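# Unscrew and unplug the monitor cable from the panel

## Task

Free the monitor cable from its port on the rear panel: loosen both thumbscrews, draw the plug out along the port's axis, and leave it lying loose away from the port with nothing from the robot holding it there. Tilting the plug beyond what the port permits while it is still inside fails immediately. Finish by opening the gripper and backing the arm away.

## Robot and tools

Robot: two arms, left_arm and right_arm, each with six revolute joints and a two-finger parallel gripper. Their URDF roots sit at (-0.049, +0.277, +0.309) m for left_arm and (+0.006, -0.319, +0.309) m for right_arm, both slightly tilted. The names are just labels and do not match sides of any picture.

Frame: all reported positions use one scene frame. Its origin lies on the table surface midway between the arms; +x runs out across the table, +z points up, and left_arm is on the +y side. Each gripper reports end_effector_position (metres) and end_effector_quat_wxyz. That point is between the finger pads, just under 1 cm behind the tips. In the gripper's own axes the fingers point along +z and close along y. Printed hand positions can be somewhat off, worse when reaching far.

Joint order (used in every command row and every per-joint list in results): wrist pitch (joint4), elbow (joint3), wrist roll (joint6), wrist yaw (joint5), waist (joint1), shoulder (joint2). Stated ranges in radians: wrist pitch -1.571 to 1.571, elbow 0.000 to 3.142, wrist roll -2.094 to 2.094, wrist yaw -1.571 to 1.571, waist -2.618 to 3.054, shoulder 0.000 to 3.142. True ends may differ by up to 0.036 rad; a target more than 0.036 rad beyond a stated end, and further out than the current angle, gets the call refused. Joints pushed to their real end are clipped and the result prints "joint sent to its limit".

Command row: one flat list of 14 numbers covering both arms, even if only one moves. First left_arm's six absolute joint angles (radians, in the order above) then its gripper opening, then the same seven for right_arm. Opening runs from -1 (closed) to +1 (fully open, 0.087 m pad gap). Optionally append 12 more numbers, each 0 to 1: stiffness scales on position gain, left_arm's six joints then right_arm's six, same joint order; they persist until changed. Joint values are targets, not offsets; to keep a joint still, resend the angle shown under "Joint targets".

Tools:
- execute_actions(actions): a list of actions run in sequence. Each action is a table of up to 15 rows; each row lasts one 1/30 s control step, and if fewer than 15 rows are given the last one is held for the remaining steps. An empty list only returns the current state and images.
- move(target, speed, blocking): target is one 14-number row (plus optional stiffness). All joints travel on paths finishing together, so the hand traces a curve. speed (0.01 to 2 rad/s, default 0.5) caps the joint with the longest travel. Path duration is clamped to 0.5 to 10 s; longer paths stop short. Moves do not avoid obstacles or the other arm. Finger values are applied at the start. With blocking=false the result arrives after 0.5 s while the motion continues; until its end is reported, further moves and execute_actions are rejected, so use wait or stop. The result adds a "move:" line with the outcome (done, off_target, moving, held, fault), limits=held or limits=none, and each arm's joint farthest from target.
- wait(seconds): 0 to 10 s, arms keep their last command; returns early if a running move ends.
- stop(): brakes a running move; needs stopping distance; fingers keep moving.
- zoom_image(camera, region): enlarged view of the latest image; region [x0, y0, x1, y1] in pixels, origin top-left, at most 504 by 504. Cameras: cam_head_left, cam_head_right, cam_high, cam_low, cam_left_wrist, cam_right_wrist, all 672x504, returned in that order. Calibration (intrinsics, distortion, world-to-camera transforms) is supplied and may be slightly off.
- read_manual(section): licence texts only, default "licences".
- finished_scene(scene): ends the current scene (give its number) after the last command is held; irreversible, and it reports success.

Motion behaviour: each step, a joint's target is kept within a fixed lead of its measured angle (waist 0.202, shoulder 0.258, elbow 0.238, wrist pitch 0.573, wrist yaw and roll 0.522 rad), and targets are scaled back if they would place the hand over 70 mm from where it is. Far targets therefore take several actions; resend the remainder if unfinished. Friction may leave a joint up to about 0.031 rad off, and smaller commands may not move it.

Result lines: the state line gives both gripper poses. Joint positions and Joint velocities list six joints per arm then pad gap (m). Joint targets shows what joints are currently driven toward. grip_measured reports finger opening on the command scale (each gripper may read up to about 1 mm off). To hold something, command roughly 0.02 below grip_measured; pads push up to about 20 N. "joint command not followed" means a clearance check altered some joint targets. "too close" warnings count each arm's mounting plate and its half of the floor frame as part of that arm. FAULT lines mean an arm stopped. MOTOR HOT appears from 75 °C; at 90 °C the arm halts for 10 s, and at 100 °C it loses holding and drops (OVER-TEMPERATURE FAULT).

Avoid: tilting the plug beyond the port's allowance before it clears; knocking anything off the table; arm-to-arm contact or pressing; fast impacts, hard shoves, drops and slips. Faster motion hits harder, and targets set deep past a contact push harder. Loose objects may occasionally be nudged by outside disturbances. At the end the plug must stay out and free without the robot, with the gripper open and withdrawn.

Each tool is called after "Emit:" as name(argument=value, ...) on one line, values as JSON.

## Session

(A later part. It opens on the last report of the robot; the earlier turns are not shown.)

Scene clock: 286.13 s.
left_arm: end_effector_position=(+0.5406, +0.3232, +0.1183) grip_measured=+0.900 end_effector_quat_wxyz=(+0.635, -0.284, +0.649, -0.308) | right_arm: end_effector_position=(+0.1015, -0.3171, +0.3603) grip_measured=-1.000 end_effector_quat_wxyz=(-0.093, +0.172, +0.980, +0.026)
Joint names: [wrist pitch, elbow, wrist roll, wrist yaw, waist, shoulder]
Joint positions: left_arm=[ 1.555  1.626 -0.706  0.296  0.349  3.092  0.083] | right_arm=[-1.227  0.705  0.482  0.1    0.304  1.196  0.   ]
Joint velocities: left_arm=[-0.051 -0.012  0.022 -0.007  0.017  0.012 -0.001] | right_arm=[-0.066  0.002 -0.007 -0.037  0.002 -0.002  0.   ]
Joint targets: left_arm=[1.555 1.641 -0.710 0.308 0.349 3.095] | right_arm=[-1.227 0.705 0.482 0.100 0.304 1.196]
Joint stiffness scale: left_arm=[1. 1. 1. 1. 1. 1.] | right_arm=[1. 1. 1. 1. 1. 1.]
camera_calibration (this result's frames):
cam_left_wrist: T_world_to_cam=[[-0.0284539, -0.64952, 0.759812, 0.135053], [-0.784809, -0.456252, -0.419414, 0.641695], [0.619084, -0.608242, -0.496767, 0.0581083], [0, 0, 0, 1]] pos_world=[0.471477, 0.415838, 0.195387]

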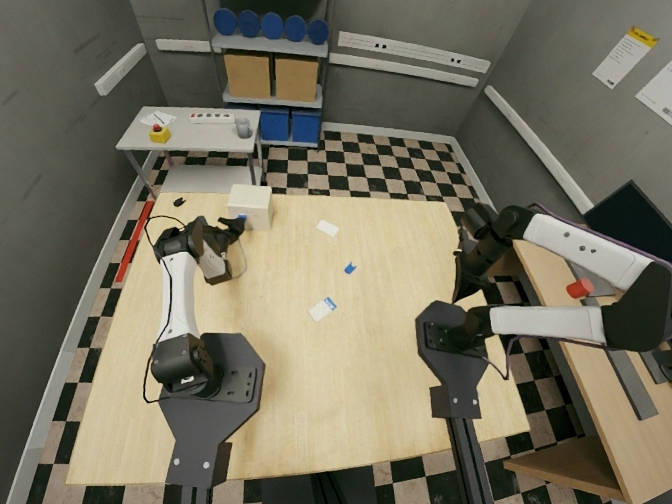

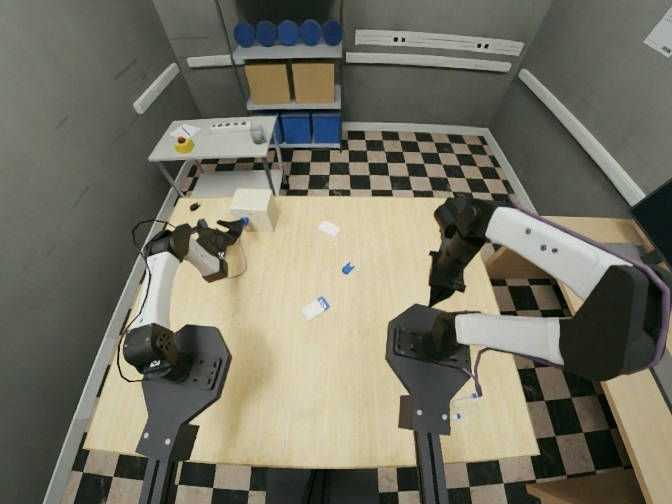

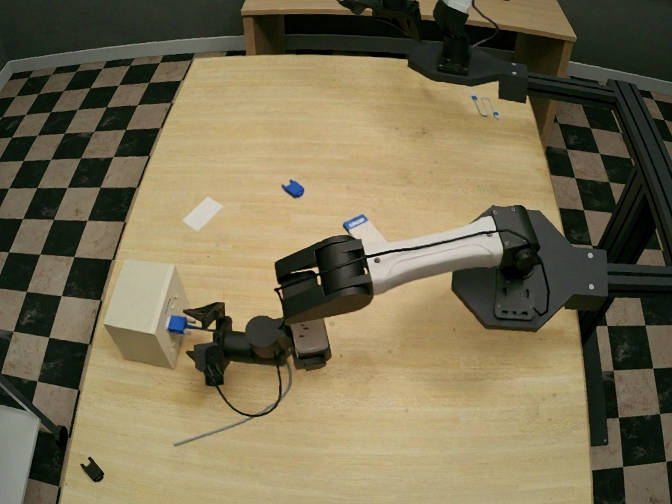

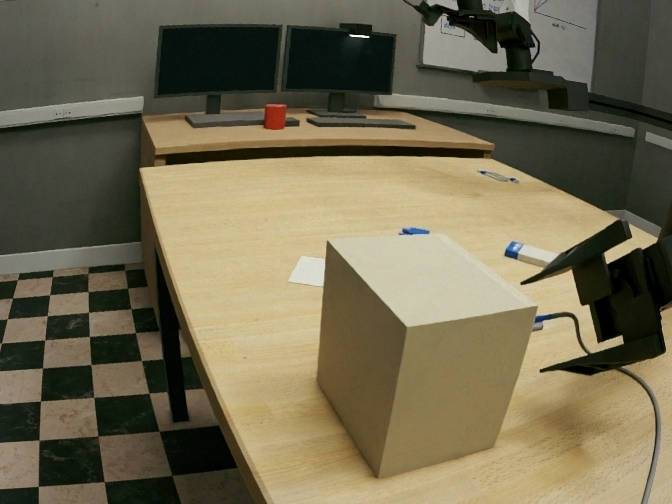

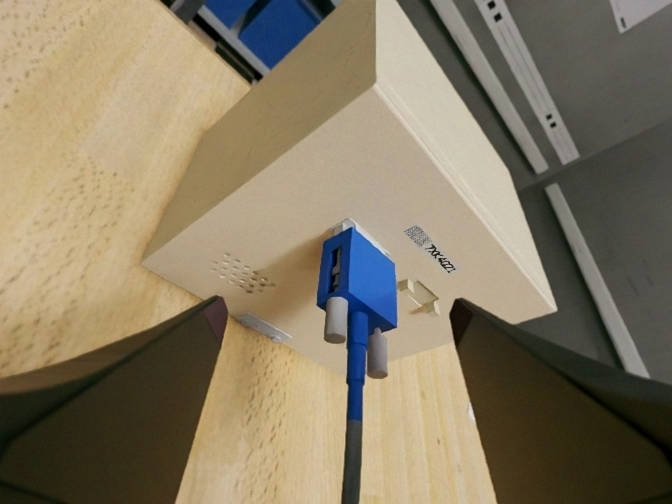

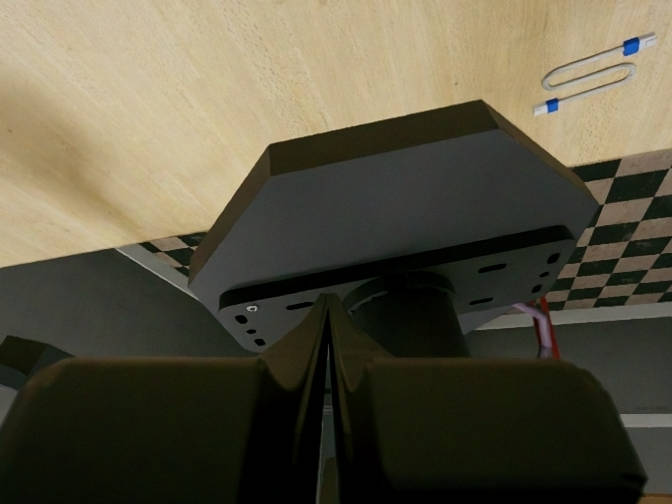

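Emit:
execute_actions(actions=[[[1.522,1.63,-0.71,0.316,0.349,3.095,0.9,-1.227,0.705,0.482,0.1,0.304,1.196,-1]],[[1.535,1.63,-0.71,0.305,0.349,3.095,-1,-1.227,0.705,0.482,0.1,0.304,1.196,-1]]])

Emit:
execute_actions(actions=[[[1.49,1.63,-0.72,0.275,0.349,3.095,-1,-1.227,0.705,0.482,0.1,0.304,1.196,-1,0.3,1,1,0.3,1,1,1,1,1,1,1,1],[1.489,1.63,-0.73,0.274,0.349,3.095,-1,-1.227,0.705,0.482,0.1,0.304,1.196,-1],[1.488,1.63,-0.74,0.272,0.349,3.095,-1,-1.227,0.705,0.482,0.1,0.304,1.196,-1],[1.487,1.63,-0.75,0.27,0.349,3.095,-1,-1.227,0.705,0.482,0.1,0.304,1.196,-1],[1.486,1.63,-0.76,0.268,0.349,3.095,-1,-1.227,0.705,0.482,0.1,0.304,1.196,-1],[1.484,1.63,-0.77,0.266,0.349,3.095,-1,-1.227,0.705,0.482,0.1,0.304,1.196,-1],[1.483,1.63,-0.78,0.264,0.349,3.095,-1,-1.227,0.705,0.482,0.1,0.304,1.196,-1],[1.482,1.63,-0.79,0.262,0.349,3.095,-1,-1.227,0.705,0.482,0.1,0.304,1.196,-1],[1.481,1.63,-0.80,0.26,0.349,3.095,-1,-1.227,0.705,0.482,0.1,0.304,1.196,-1],[1.479,1.63,-0.81,0.258,0.349,3.095,-1,-1.227,0.705,0.482,0.1,0.304,1.196,-1],[1.478,1.63,-0.82,0.256,0.349,3.095,-1,-1.227,0.705,0.482,0.1,0.304,1.196,-1]]])

Scene clock: 287.90 s.
left_arm: end_effector_position=(+0.5400, +0.3220, +0.1164) grip_measured=-0.842 end_effector_quat_wxyz=(+0.631, -0.284, +0.652, -0.311) | right_arm: end_effector_position=(+0.1015, -0.3171, +0.3603) grip_measured=-1.000 end_effector_quat_wxyz=(-0.093, +0.172, +0.980, +0.026)
Joint names: [wrist pitch, elbow, wrist roll, wrist yaw, waist, shoulder]
Joint positions: left_arm=[ 1.546  1.626 -0.707  0.303  0.35   3.092  0.007] | right_arm=[-1.227  0.705  0.482  0.1    0.304  1.196  0.   ]
Joint velocities: left_arm=[-0.007 -0.002 -0.022 -0.081  0.007  0.002 -0.001] | right_arm=[ 0.007  0.017 -0.066 -0.081 -0.007  0.007  0.   ]
Joint targets: left_arm=[1.535 1.630 -0.710 0.305 0.349 3.095] | right_arm=[-1.227 0.705 0.482 0.100 0.304 1.196]
Joint stiffness scale: left_arm=[1. 1. 1. 1. 1. 1.] | right_arm=[1. 1. 1. 1. 1. 1.]
camera_calibration (this result's frames):
cam_left_wrist: T_world_to_cam=[[-0.0272595, -0.646361, 0.762545, 0.133759], [-0.791433, -0.452038, -0.411456, 0.641162], [0.610648, -0.614719, -0.499229, 0.0637354], [0, 0, 0, 1]] pos_world=[0.472163, 0.415465, 0.193632]

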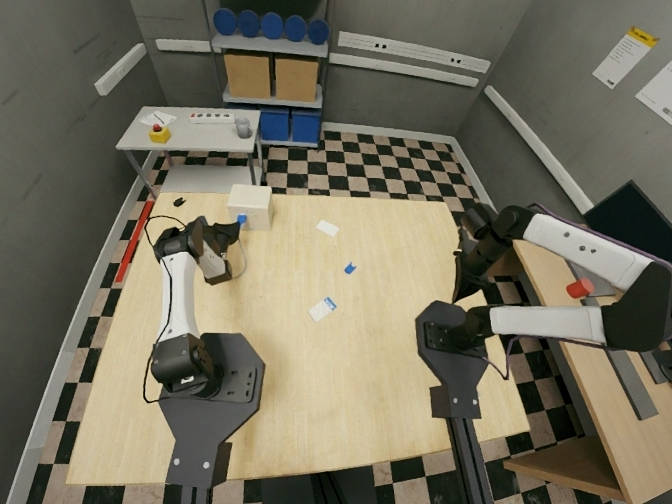

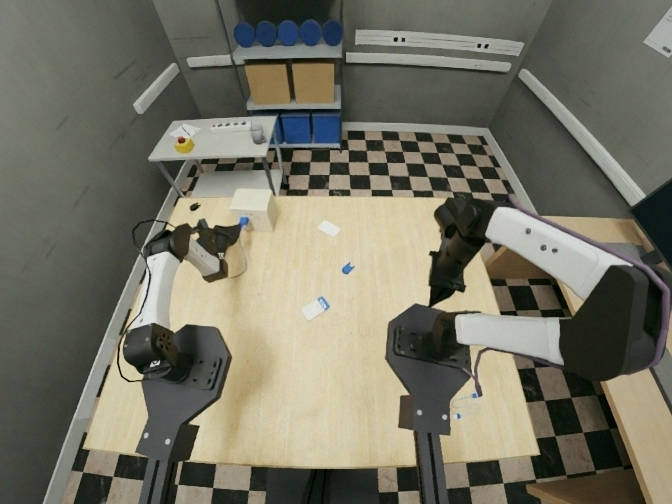

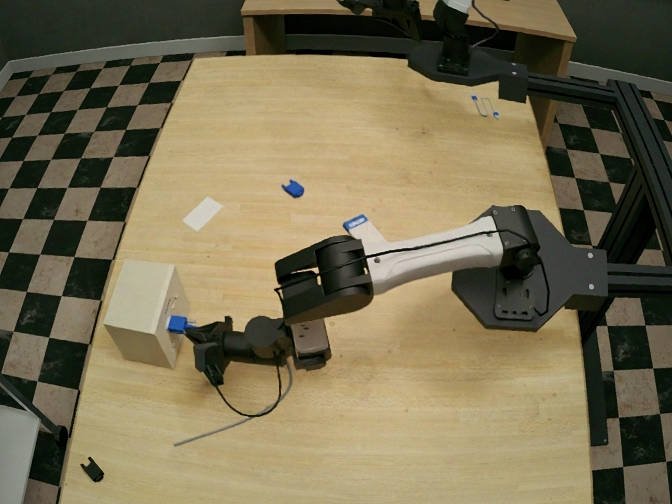

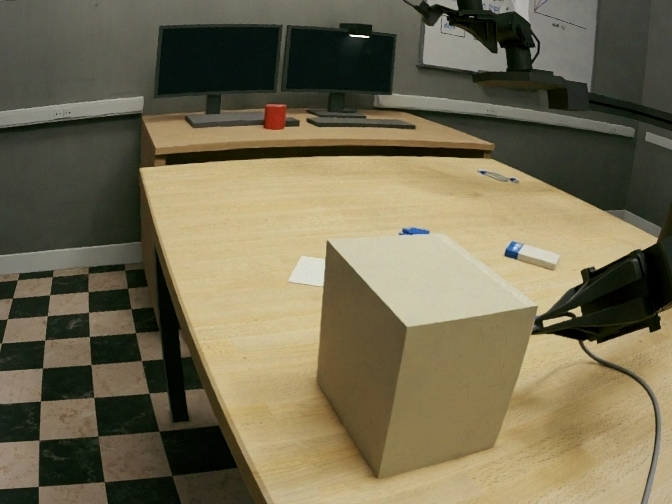

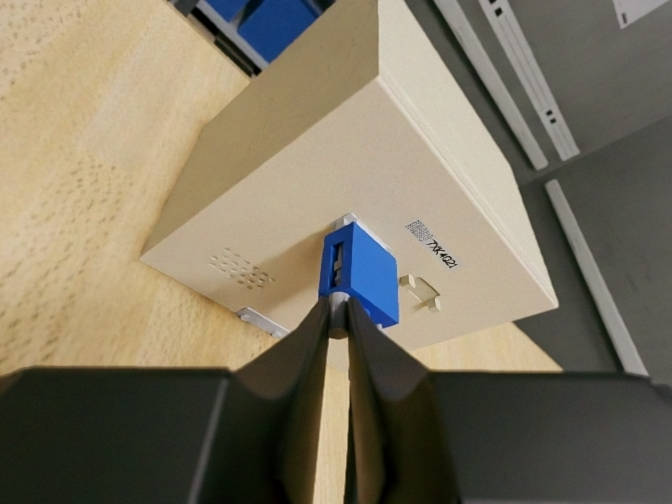

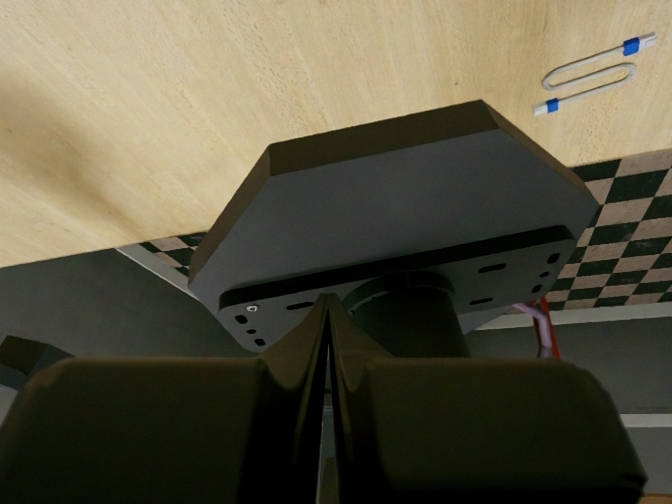

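Scene clock: 288.40 s.
left_arm: end_effector_position=(+0.5401, +0.3219, +0.1167) grip_measured=-0.842 end_effector_quat_wxyz=(+0.615, -0.318, +0.640, -0.333) | right_arm: end_effector_position=(+0.1015, -0.3171, +0.3603) grip_measured=-1.000 end_effector_quat_wxyz=(-0.093, +0.172, +0.980, +0.026)
Joint names: [wrist pitch, elbow, wrist roll, wrist yaw, waist, shoulder]
Joint positions: left_arm=[ 1.537  1.626 -0.795  0.289  0.35   3.092  0.007] | right_arm=[-1.227  0.705  0.482  0.1    0.304  1.196  0.   ]
Joint velocities: left_arm=[ 0.007 -0.002 -0.066 -0.066  0.022 -0.007  0.   ] | right_arm=[-0.007  0.012  0.051  0.022  0.002  0.002  0.   ]
Joint targets: left_arm=[1.478 1.630 -0.820 0.256 0.349 3.095] | right_arm=[-1.227 0.705 0.482 0.100 0.304 1.196]
Joint stiffness scale: left_arm=[0.3 1.  1.  0.3 1.  1. ] | right_arm=[1. 1. 1. 1. 1. 1.]
camera_calibration (this result's frames):
cam_left_wrist: T_world_to_cam=[[-0.00688246, -0.576031, 0.817399, 0.0933436], [-0.790247, -0.497752, -0.357426, 0.64913], [0.61275, -0.648407, -0.451781, 0.0679109], [0, 0, 0, 1]] pos_world=[0.472003, 0.420908, 0.186398]

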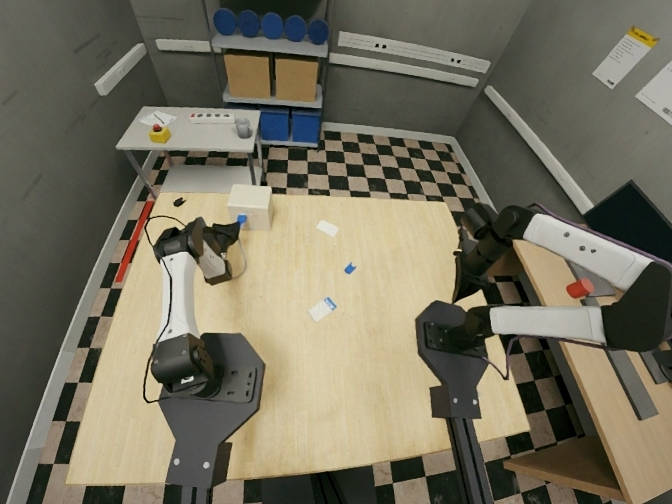

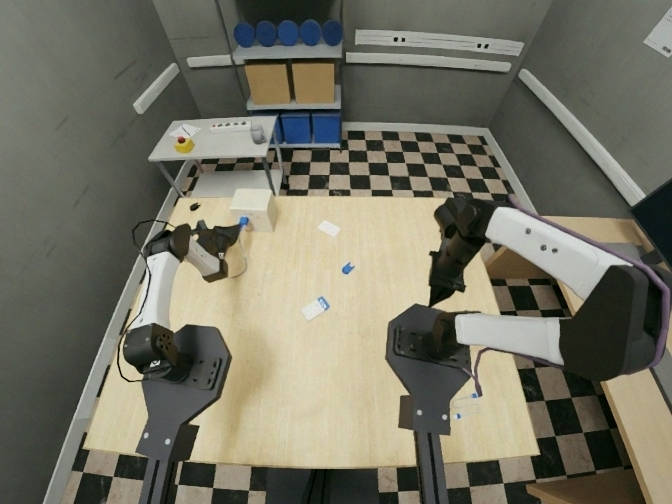

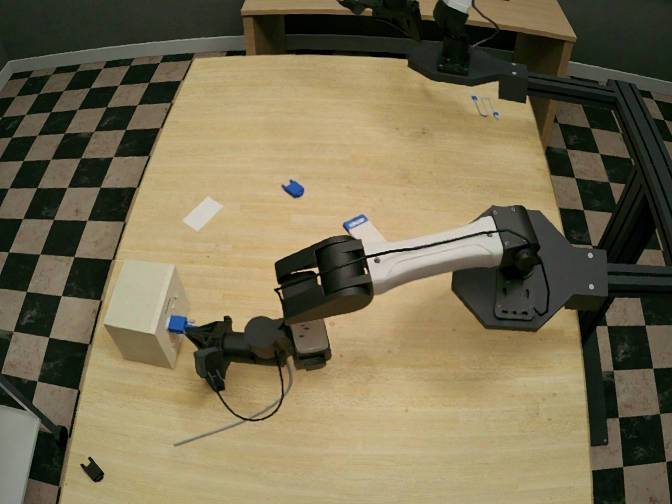

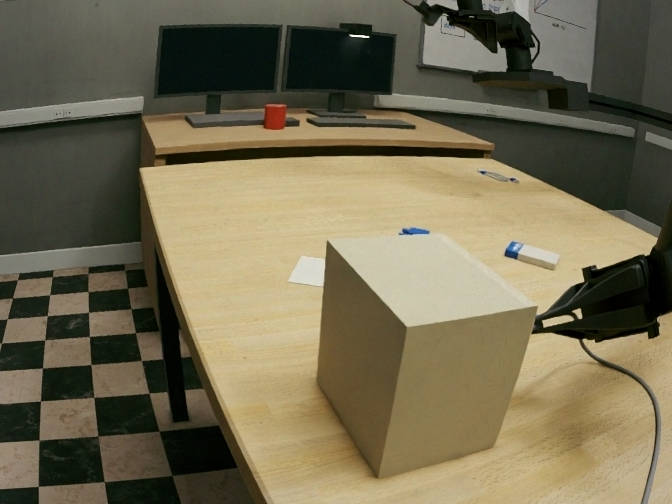

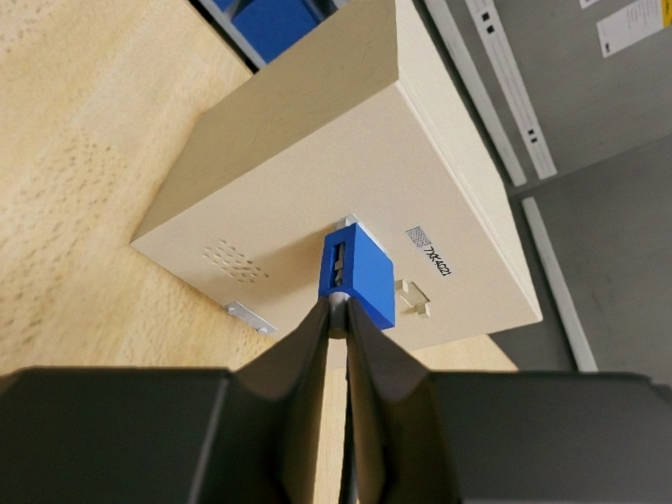

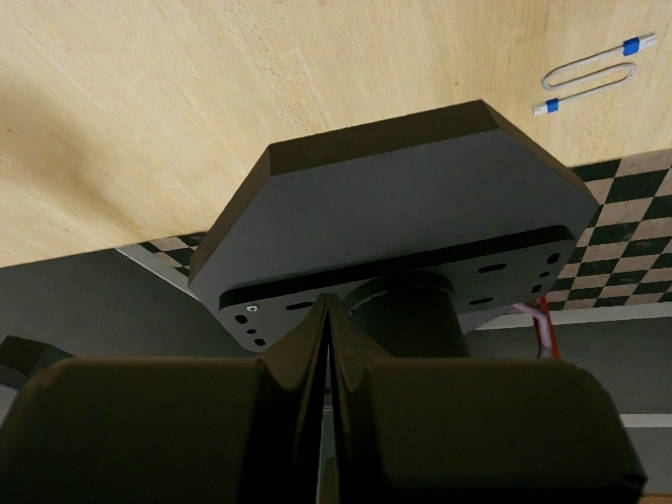

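Emit:
execute_actions(actions=[])

Scene clock: 289.80 s.
left_arm: end_effector_position=(+0.5402, +0.3219, +0.1167) grip_measured=-0.842 end_effector_quat_wxyz=(+0.612, -0.324, +0.638, -0.337) | right_arm: end_effector_position=(+0.1015, -0.3171, +0.3603) grip_measured=-1.000 end_effector_quat_wxyz=(-0.093, +0.172, +0.980, +0.026)
Joint names: [wrist pitch, elbow, wrist roll, wrist yaw, waist, shoulder]
Joint positions: left_arm=[ 1.535  1.626 -0.809  0.286  0.35   3.092  0.007] | right_arm=[-1.227  0.705  0.482  0.1    0.304  1.196  0.   ]
Joint velocities: left_arm=[ 0.007 -0.012 -0.007 -0.022 -0.002  0.032 -0.   ] | right_arm=[-0.037 -0.022  0.081 -0.051 -0.007 -0.002  0.   ]
Joint targets: left_arm=[1.478 1.630 -0.820 0.256 0.349 3.095] | right_arm=[-1.227 0.705 0.482 0.100 0.304 1.196]
Joint stiffness scale: left_arm=[0.3 1.  1.  0.3 1.  1. ] | right_arm=[1. 1. 1. 1. 1. 1.]
camera_calibration (this result's frames):
cam_left_wrist: T_world_to_cam=[[-0.0031011, -0.563806, 0.825901, 0.0864055], [-0.789868, -0.505124, -0.347791, 0.650204], [0.613269, -0.653431, -0.443766, 0.0683068], [0, 0, 0, 1]] pos_world=[0.471953, 0.421783, 0.185085]

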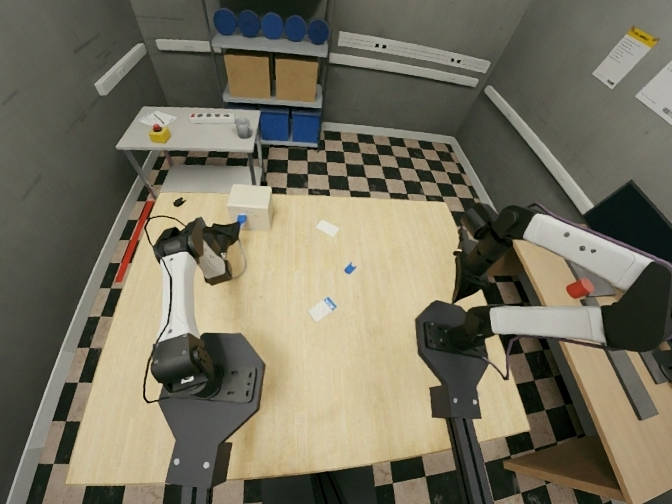

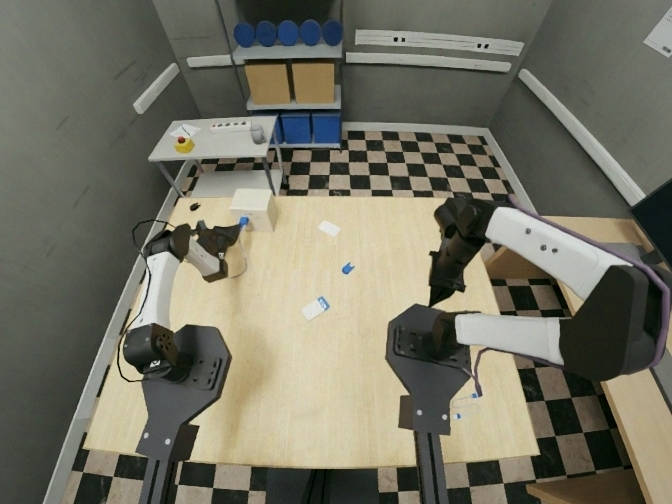

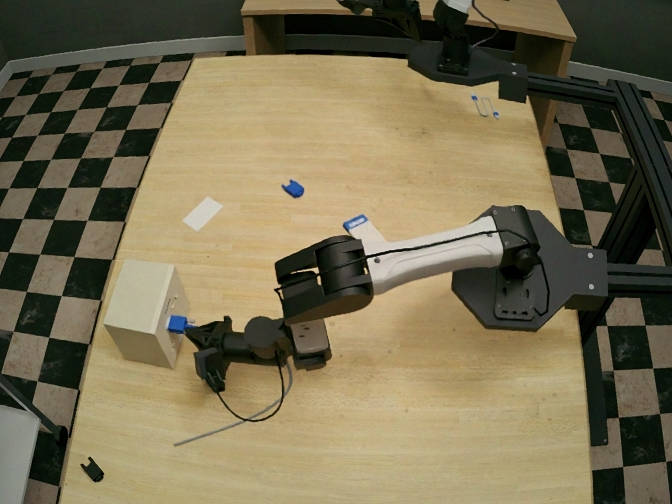

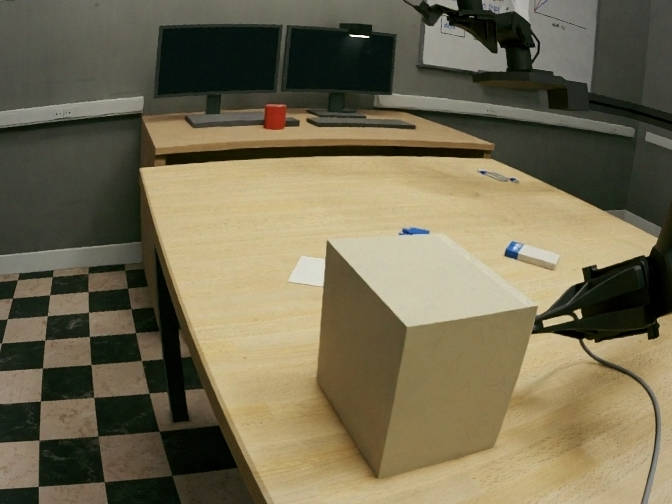

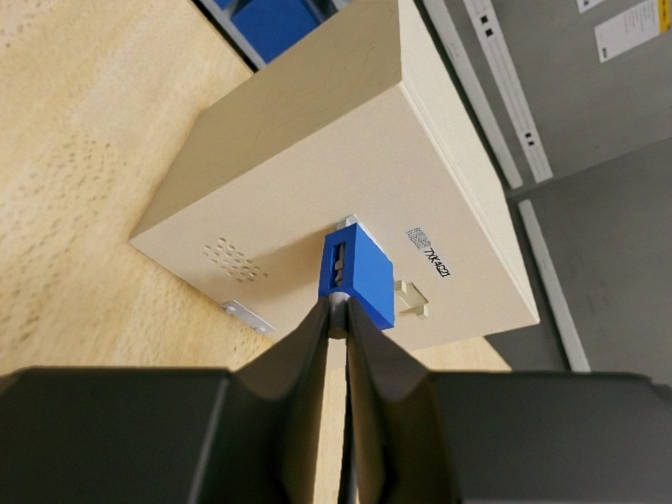

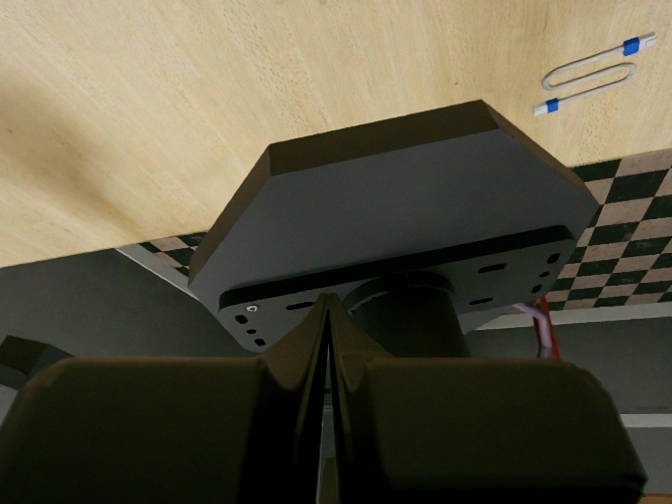

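Emit:
move(target=[1.44,1.63,-1.11,0.215,0.349,3.095,-1,-1.227,0.705,0.482,0.1,0.304,1.196,-1], speed=0.15)

Emit:
zoom_image(camera="cam_left_wrist", region=[260, 190, 440, 370])

Scene clock: 292.80 s.
left_arm: end_effector_position=(+0.5404, +0.3220, +0.1172) grip_measured=-0.842 end_effector_quat_wxyz=(+0.550, -0.432, +0.589, -0.405) | right_arm: end_effector_position=(+0.1015, -0.3171, +0.3603) grip_measured=-1.000 end_effector_quat_wxyz=(-0.093, +0.172, +0.980, +0.026)
Joint names: [wrist pitch, elbow, wrist roll, wrist yaw, waist, shoulder]
Joint positions: left_arm=[ 1.496  1.626 -1.095  0.249  0.351  3.092  0.007] | right_arm=[-1.227  0.705  0.482  0.1    0.304  1.196  0.   ]
Joint velocities: left_arm=[ 0.022  0.017  0.022  0.007 -0.012 -0.007 -0.001] | right_arm=[-0.037  0.007  0.037  0.081 -0.002 -0.017  0.   ]
Joint targets: left_arm=[1.440 1.630 -1.110 0.215 0.349 3.095] | right_arm=[-1.227 0.705 0.482 0.100 0.304 1.196]
Joint stiffness scale: left_arm=[0.3 1.  1.  0.3 1.  1. ] | right_arm=[1. 1. 1. 1. 1. 1.]
move: off_target (left_arm); limits=none; left_arm: farthest joint: the wrist pitch, 0.056 radians from its target (0.095 radians at the start); right_arm: farthest joint: the waist, 0.000 radians from its target (0.000 radians at the start)
camera_calibration (this result's frames):
cam_left_wrist: T_world_to_cam=[[0.0591509, -0.299262, 0.952336, -0.0476309], [-0.776833, -0.612936, -0.144359, 0.654452], [0.626922, -0.731267, -0.268732, 0.0655921], [0, 0, 0, 1]] pos_world=[0.470096, 0.434849, 0.157463]

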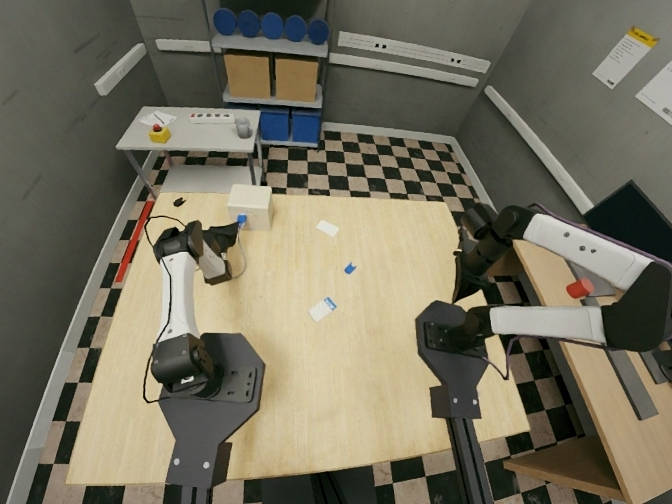

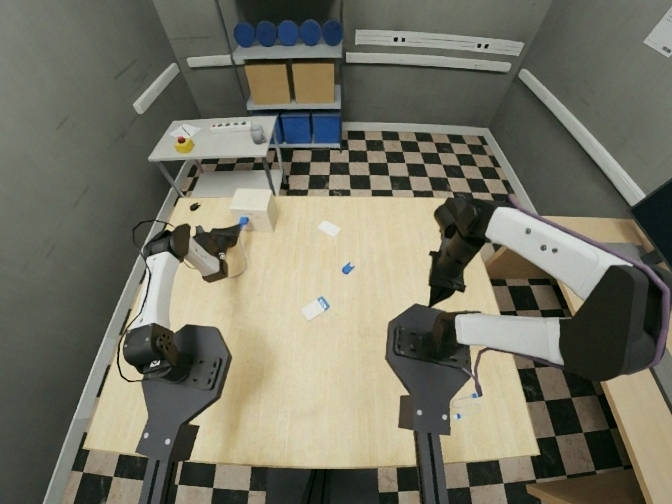

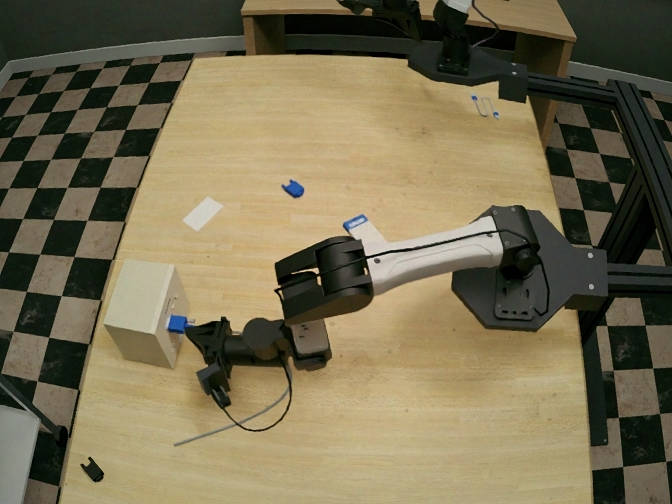

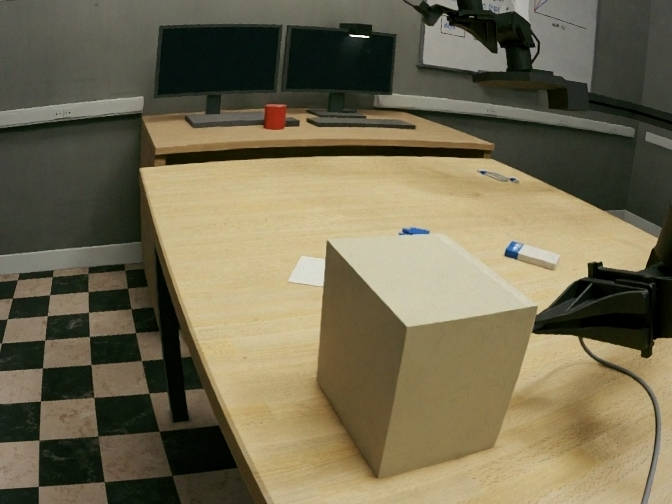

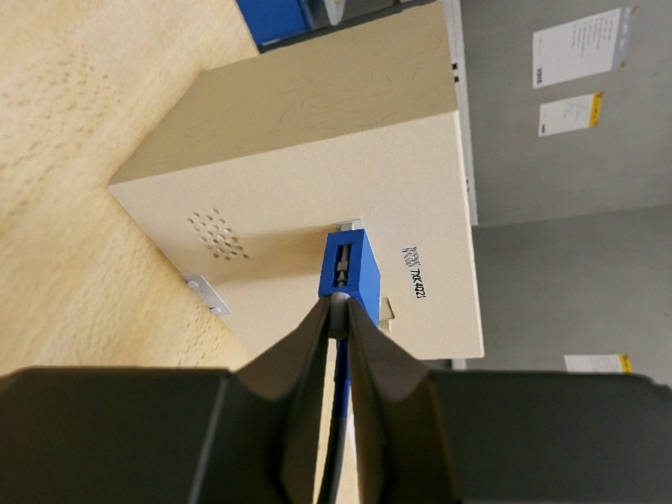

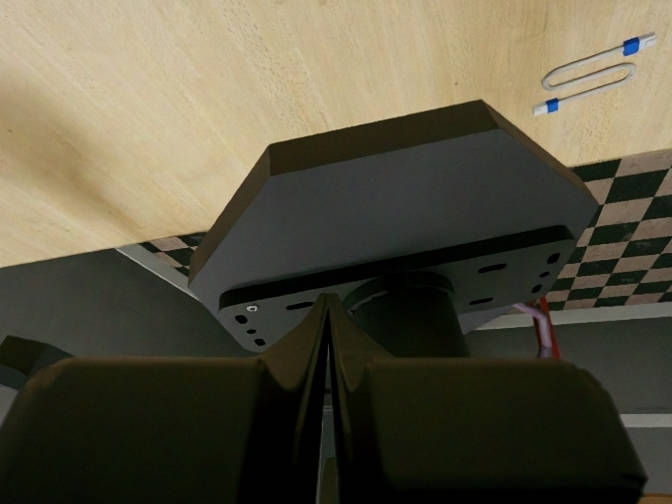

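Region (260, 190, 440, 370) of cam_left_wrist's 672x504 image, scaled by 2.800, with more detail than that image has.

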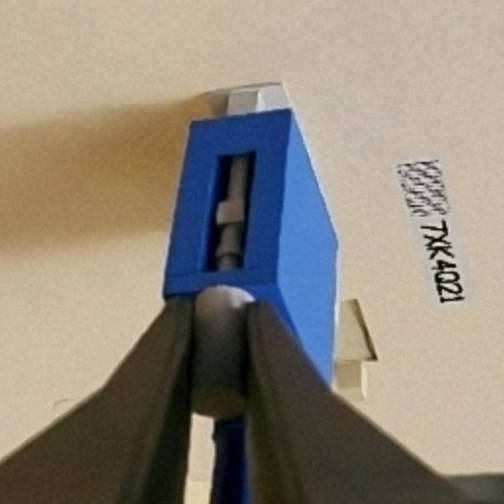

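Emit:
move(target=[1.365,1.63,-1.51,0.19,0.349,3.095,-1,-1.227,0.705,0.482,0.1,0.304,1.196,-1], speed=0.15)

Emit:
zoom_image(camera="cam_left_wrist", region=[260, 190, 440, 370])

Scene clock: 296.33 s.
left_arm: end_effector_position=(+0.5404, +0.3225, +0.1172) grip_measured=-0.840 end_effector_quat_wxyz=(+0.443, -0.563, +0.501, -0.486) | right_arm: end_effector_position=(+0.1015, -0.3171, +0.3603) grip_measured=-1.000 end_effector_quat_wxyz=(-0.093, +0.172, +0.980, +0.026)
Joint names: [wrist pitch, elbow, wrist roll, wrist yaw, waist, shoulder]
Joint positions: left_arm=[ 1.43   1.626 -1.488  0.228  0.353  3.092  0.007] | right_arm=[-1.227  0.705  0.482  0.1    0.304  1.196  0.   ]
Joint velocities: left_arm=[-0.022 -0.017 -0.066 -0.095 -0.007  0.007  0.   ] | right_arm=[-0.051 -0.012  0.066 -0.022 -0.002 -0.007  0.   ]
Joint targets: left_arm=[1.365 1.630 -1.510 0.190 0.349 3.095] | right_arm=[-1.227 0.705 0.482 0.100 0.304 1.196]
Joint stiffness scale: left_arm=[0.3 1.  1.  0.3 1.  1. ] | right_arm=[1. 1. 1. 1. 1. 1.]
move: off_target (left_arm); limits=none; left_arm: farthest joint: the wrist pitch, 0.065 radians from its target (0.131 radians at the start); right_arm: farthest joint: the waist, 0.000 radians from its target (0.000 radians at the start)
camera_calibration (this result's frames):
cam_left_wrist: T_world_to_cam=[[0.128242, 0.105122, 0.986156, -0.219116], [-0.742004, -0.649585, 0.165736, 0.611416], [0.658015, -0.752986, -0.00530295, 0.0253264], [0, 0, 0, 1]] pos_world=[0.465108, 0.439271, 0.114883]

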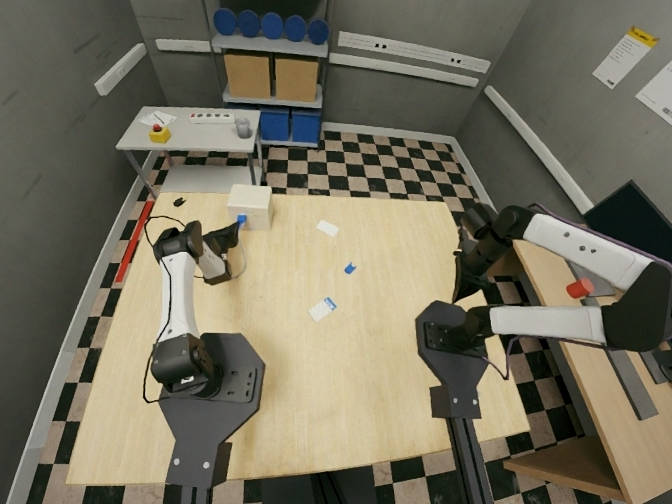

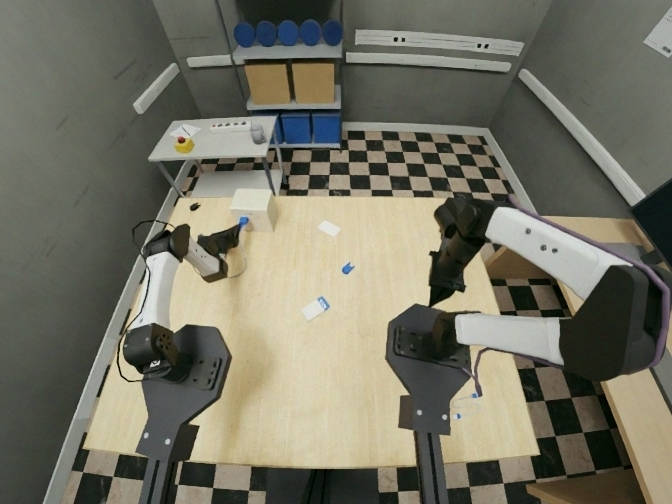

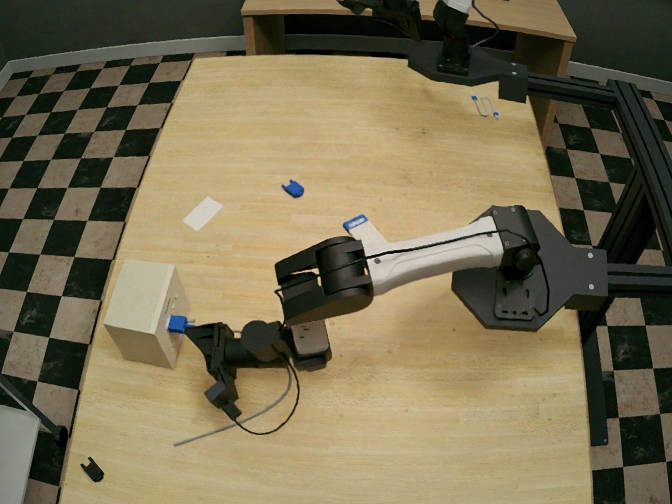

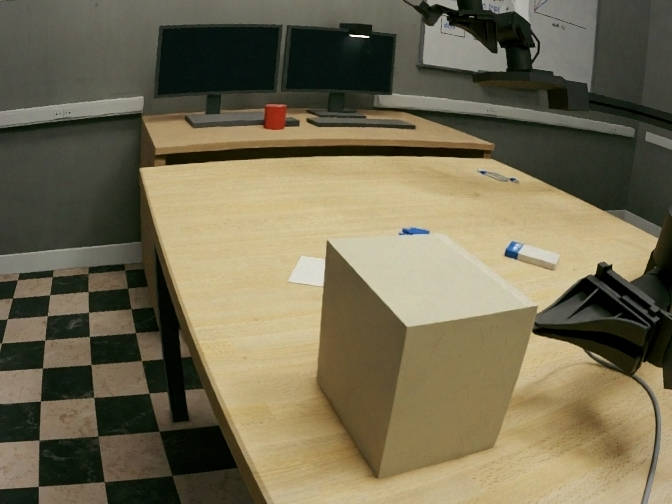

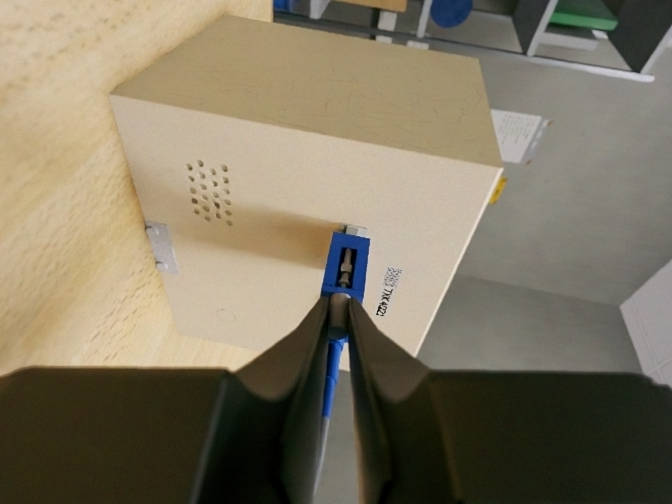

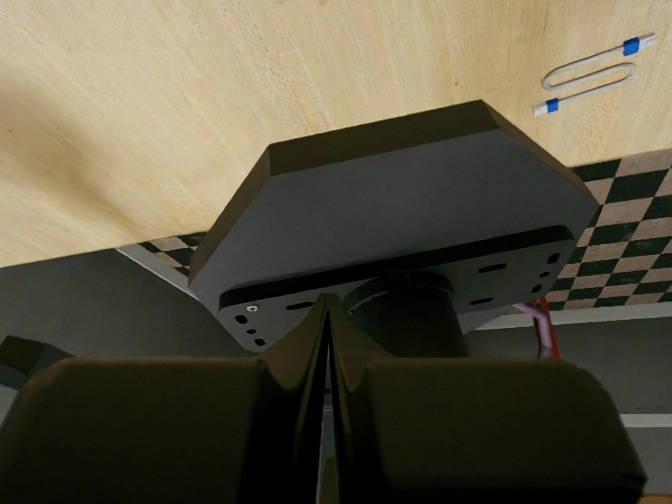

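Region (260, 190, 440, 370) of cam_left_wrist's 672x504 image, scaled by 2.800, with more detail than that image has.

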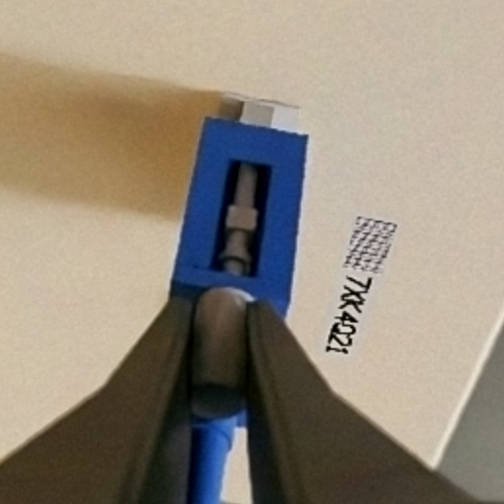

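Emit:
move(target=[1.27,1.665,-1.9,0.21,0.349,3.095,-1,-1.227,0.705,0.482,0.1,0.304,1.196,-1], speed=0.15)

Emit:
zoom_image(camera="cam_left_wrist", region=[260, 190, 440, 370])

Scene clock: 301.03 s.
left_arm: end_effector_position=(+0.5406, +0.3243, +0.1168) grip_measured=-0.834 end_effector_quat_wxyz=(-0.322, +0.658, -0.403, +0.549) | right_arm: end_effector_position=(+0.1015, -0.3171, +0.3603) grip_measured=-1.000 end_effector_quat_wxyz=(-0.093, +0.172, +0.980, +0.026)
Joint names: [wrist pitch, elbow, wrist roll, wrist yaw, waist, shoulder]
Joint positions: left_arm=[ 1.361  1.636 -1.855  0.253  0.36   3.096  0.007] | right_arm=[-1.227  0.705  0.482  0.1    0.304  1.196  0.   ]
Joint velocities: left_arm=[-0.037 -0.007  0.095  0.022 -0.002 -0.007 -0.001] | right_arm=[-0.095  0.007 -0.066  0.066 -0.002 -0.007  0.   ]
Joint targets: left_arm=[1.270 1.665 -1.900 0.210 0.349 3.095] | right_arm=[-1.227 0.705 0.482 0.100 0.304 1.196]
Joint stiffness scale: left_arm=[0.3 1.  1.  0.3 1.  1. ] | right_arm=[1. 1. 1. 1. 1. 1.]
move: off_target (left_arm); limits=none; left_arm: farthest joint: the wrist pitch, 0.091 radians from its target (0.159 radians at the start); right_arm: farthest joint: the waist, 0.000 radians from its target (0.000 radians at the start)
camera_calibration (this result's frames):
cam_left_wrist: T_world_to_cam=[[0.172022, 0.467738, 0.866966, -0.346353], [-0.704435, -0.556796, 0.440171, 0.530327], [0.688607, -0.68644, 0.23371, -0.0394526], [0, 0, 0, 1]] pos_world=[0.460328, 0.430204, 0.0760624]

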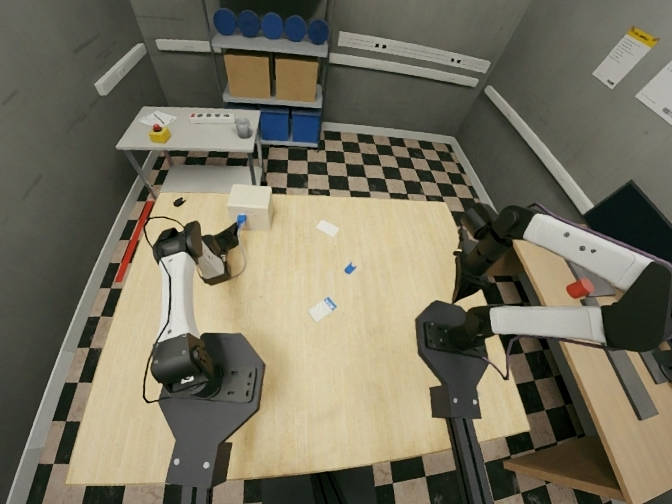

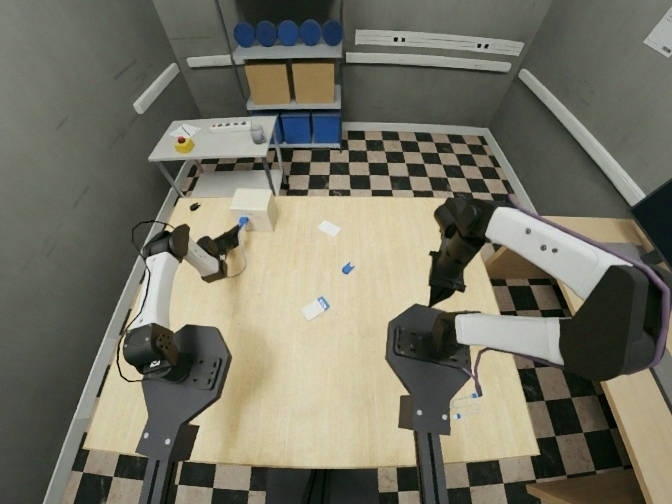

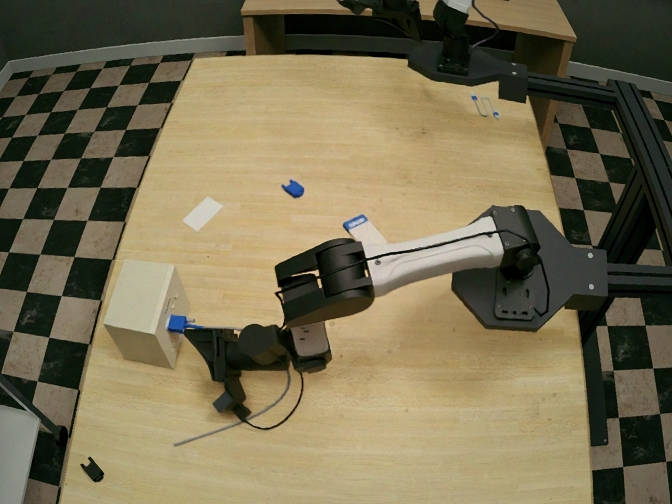

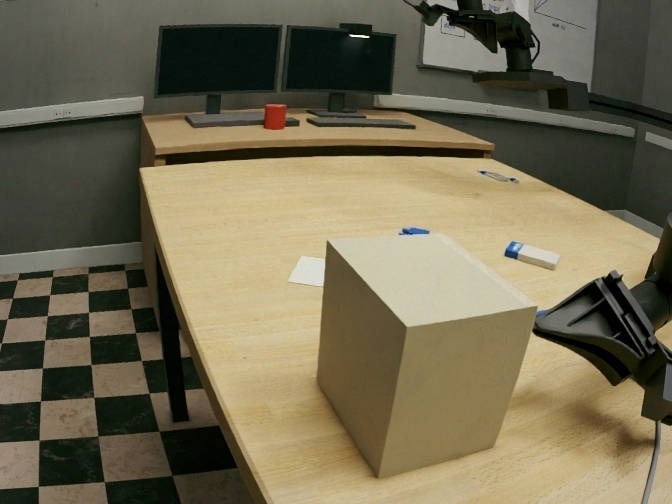

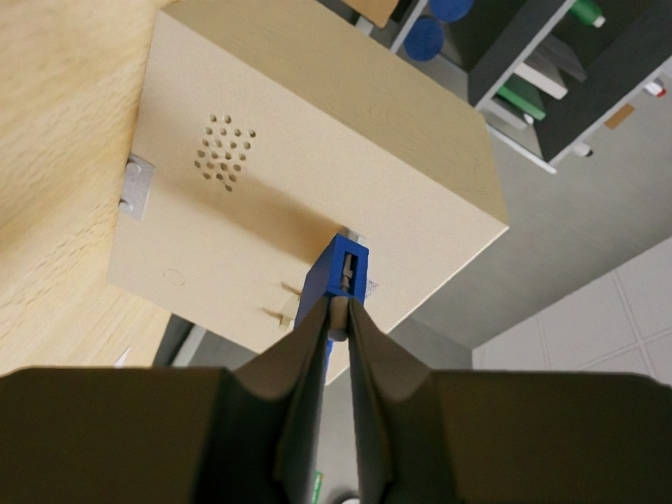

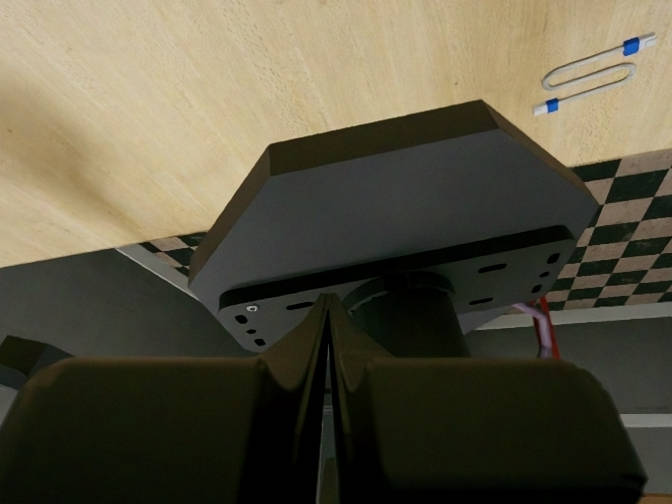

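Region (260, 190, 440, 370) of cam_left_wrist's 672x504 image, scaled by 2.800, with more detail than that image has.

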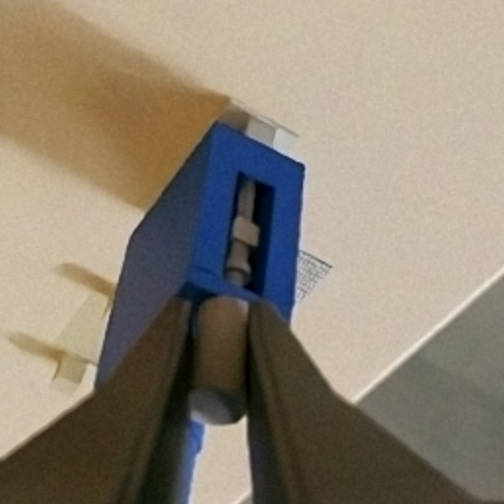

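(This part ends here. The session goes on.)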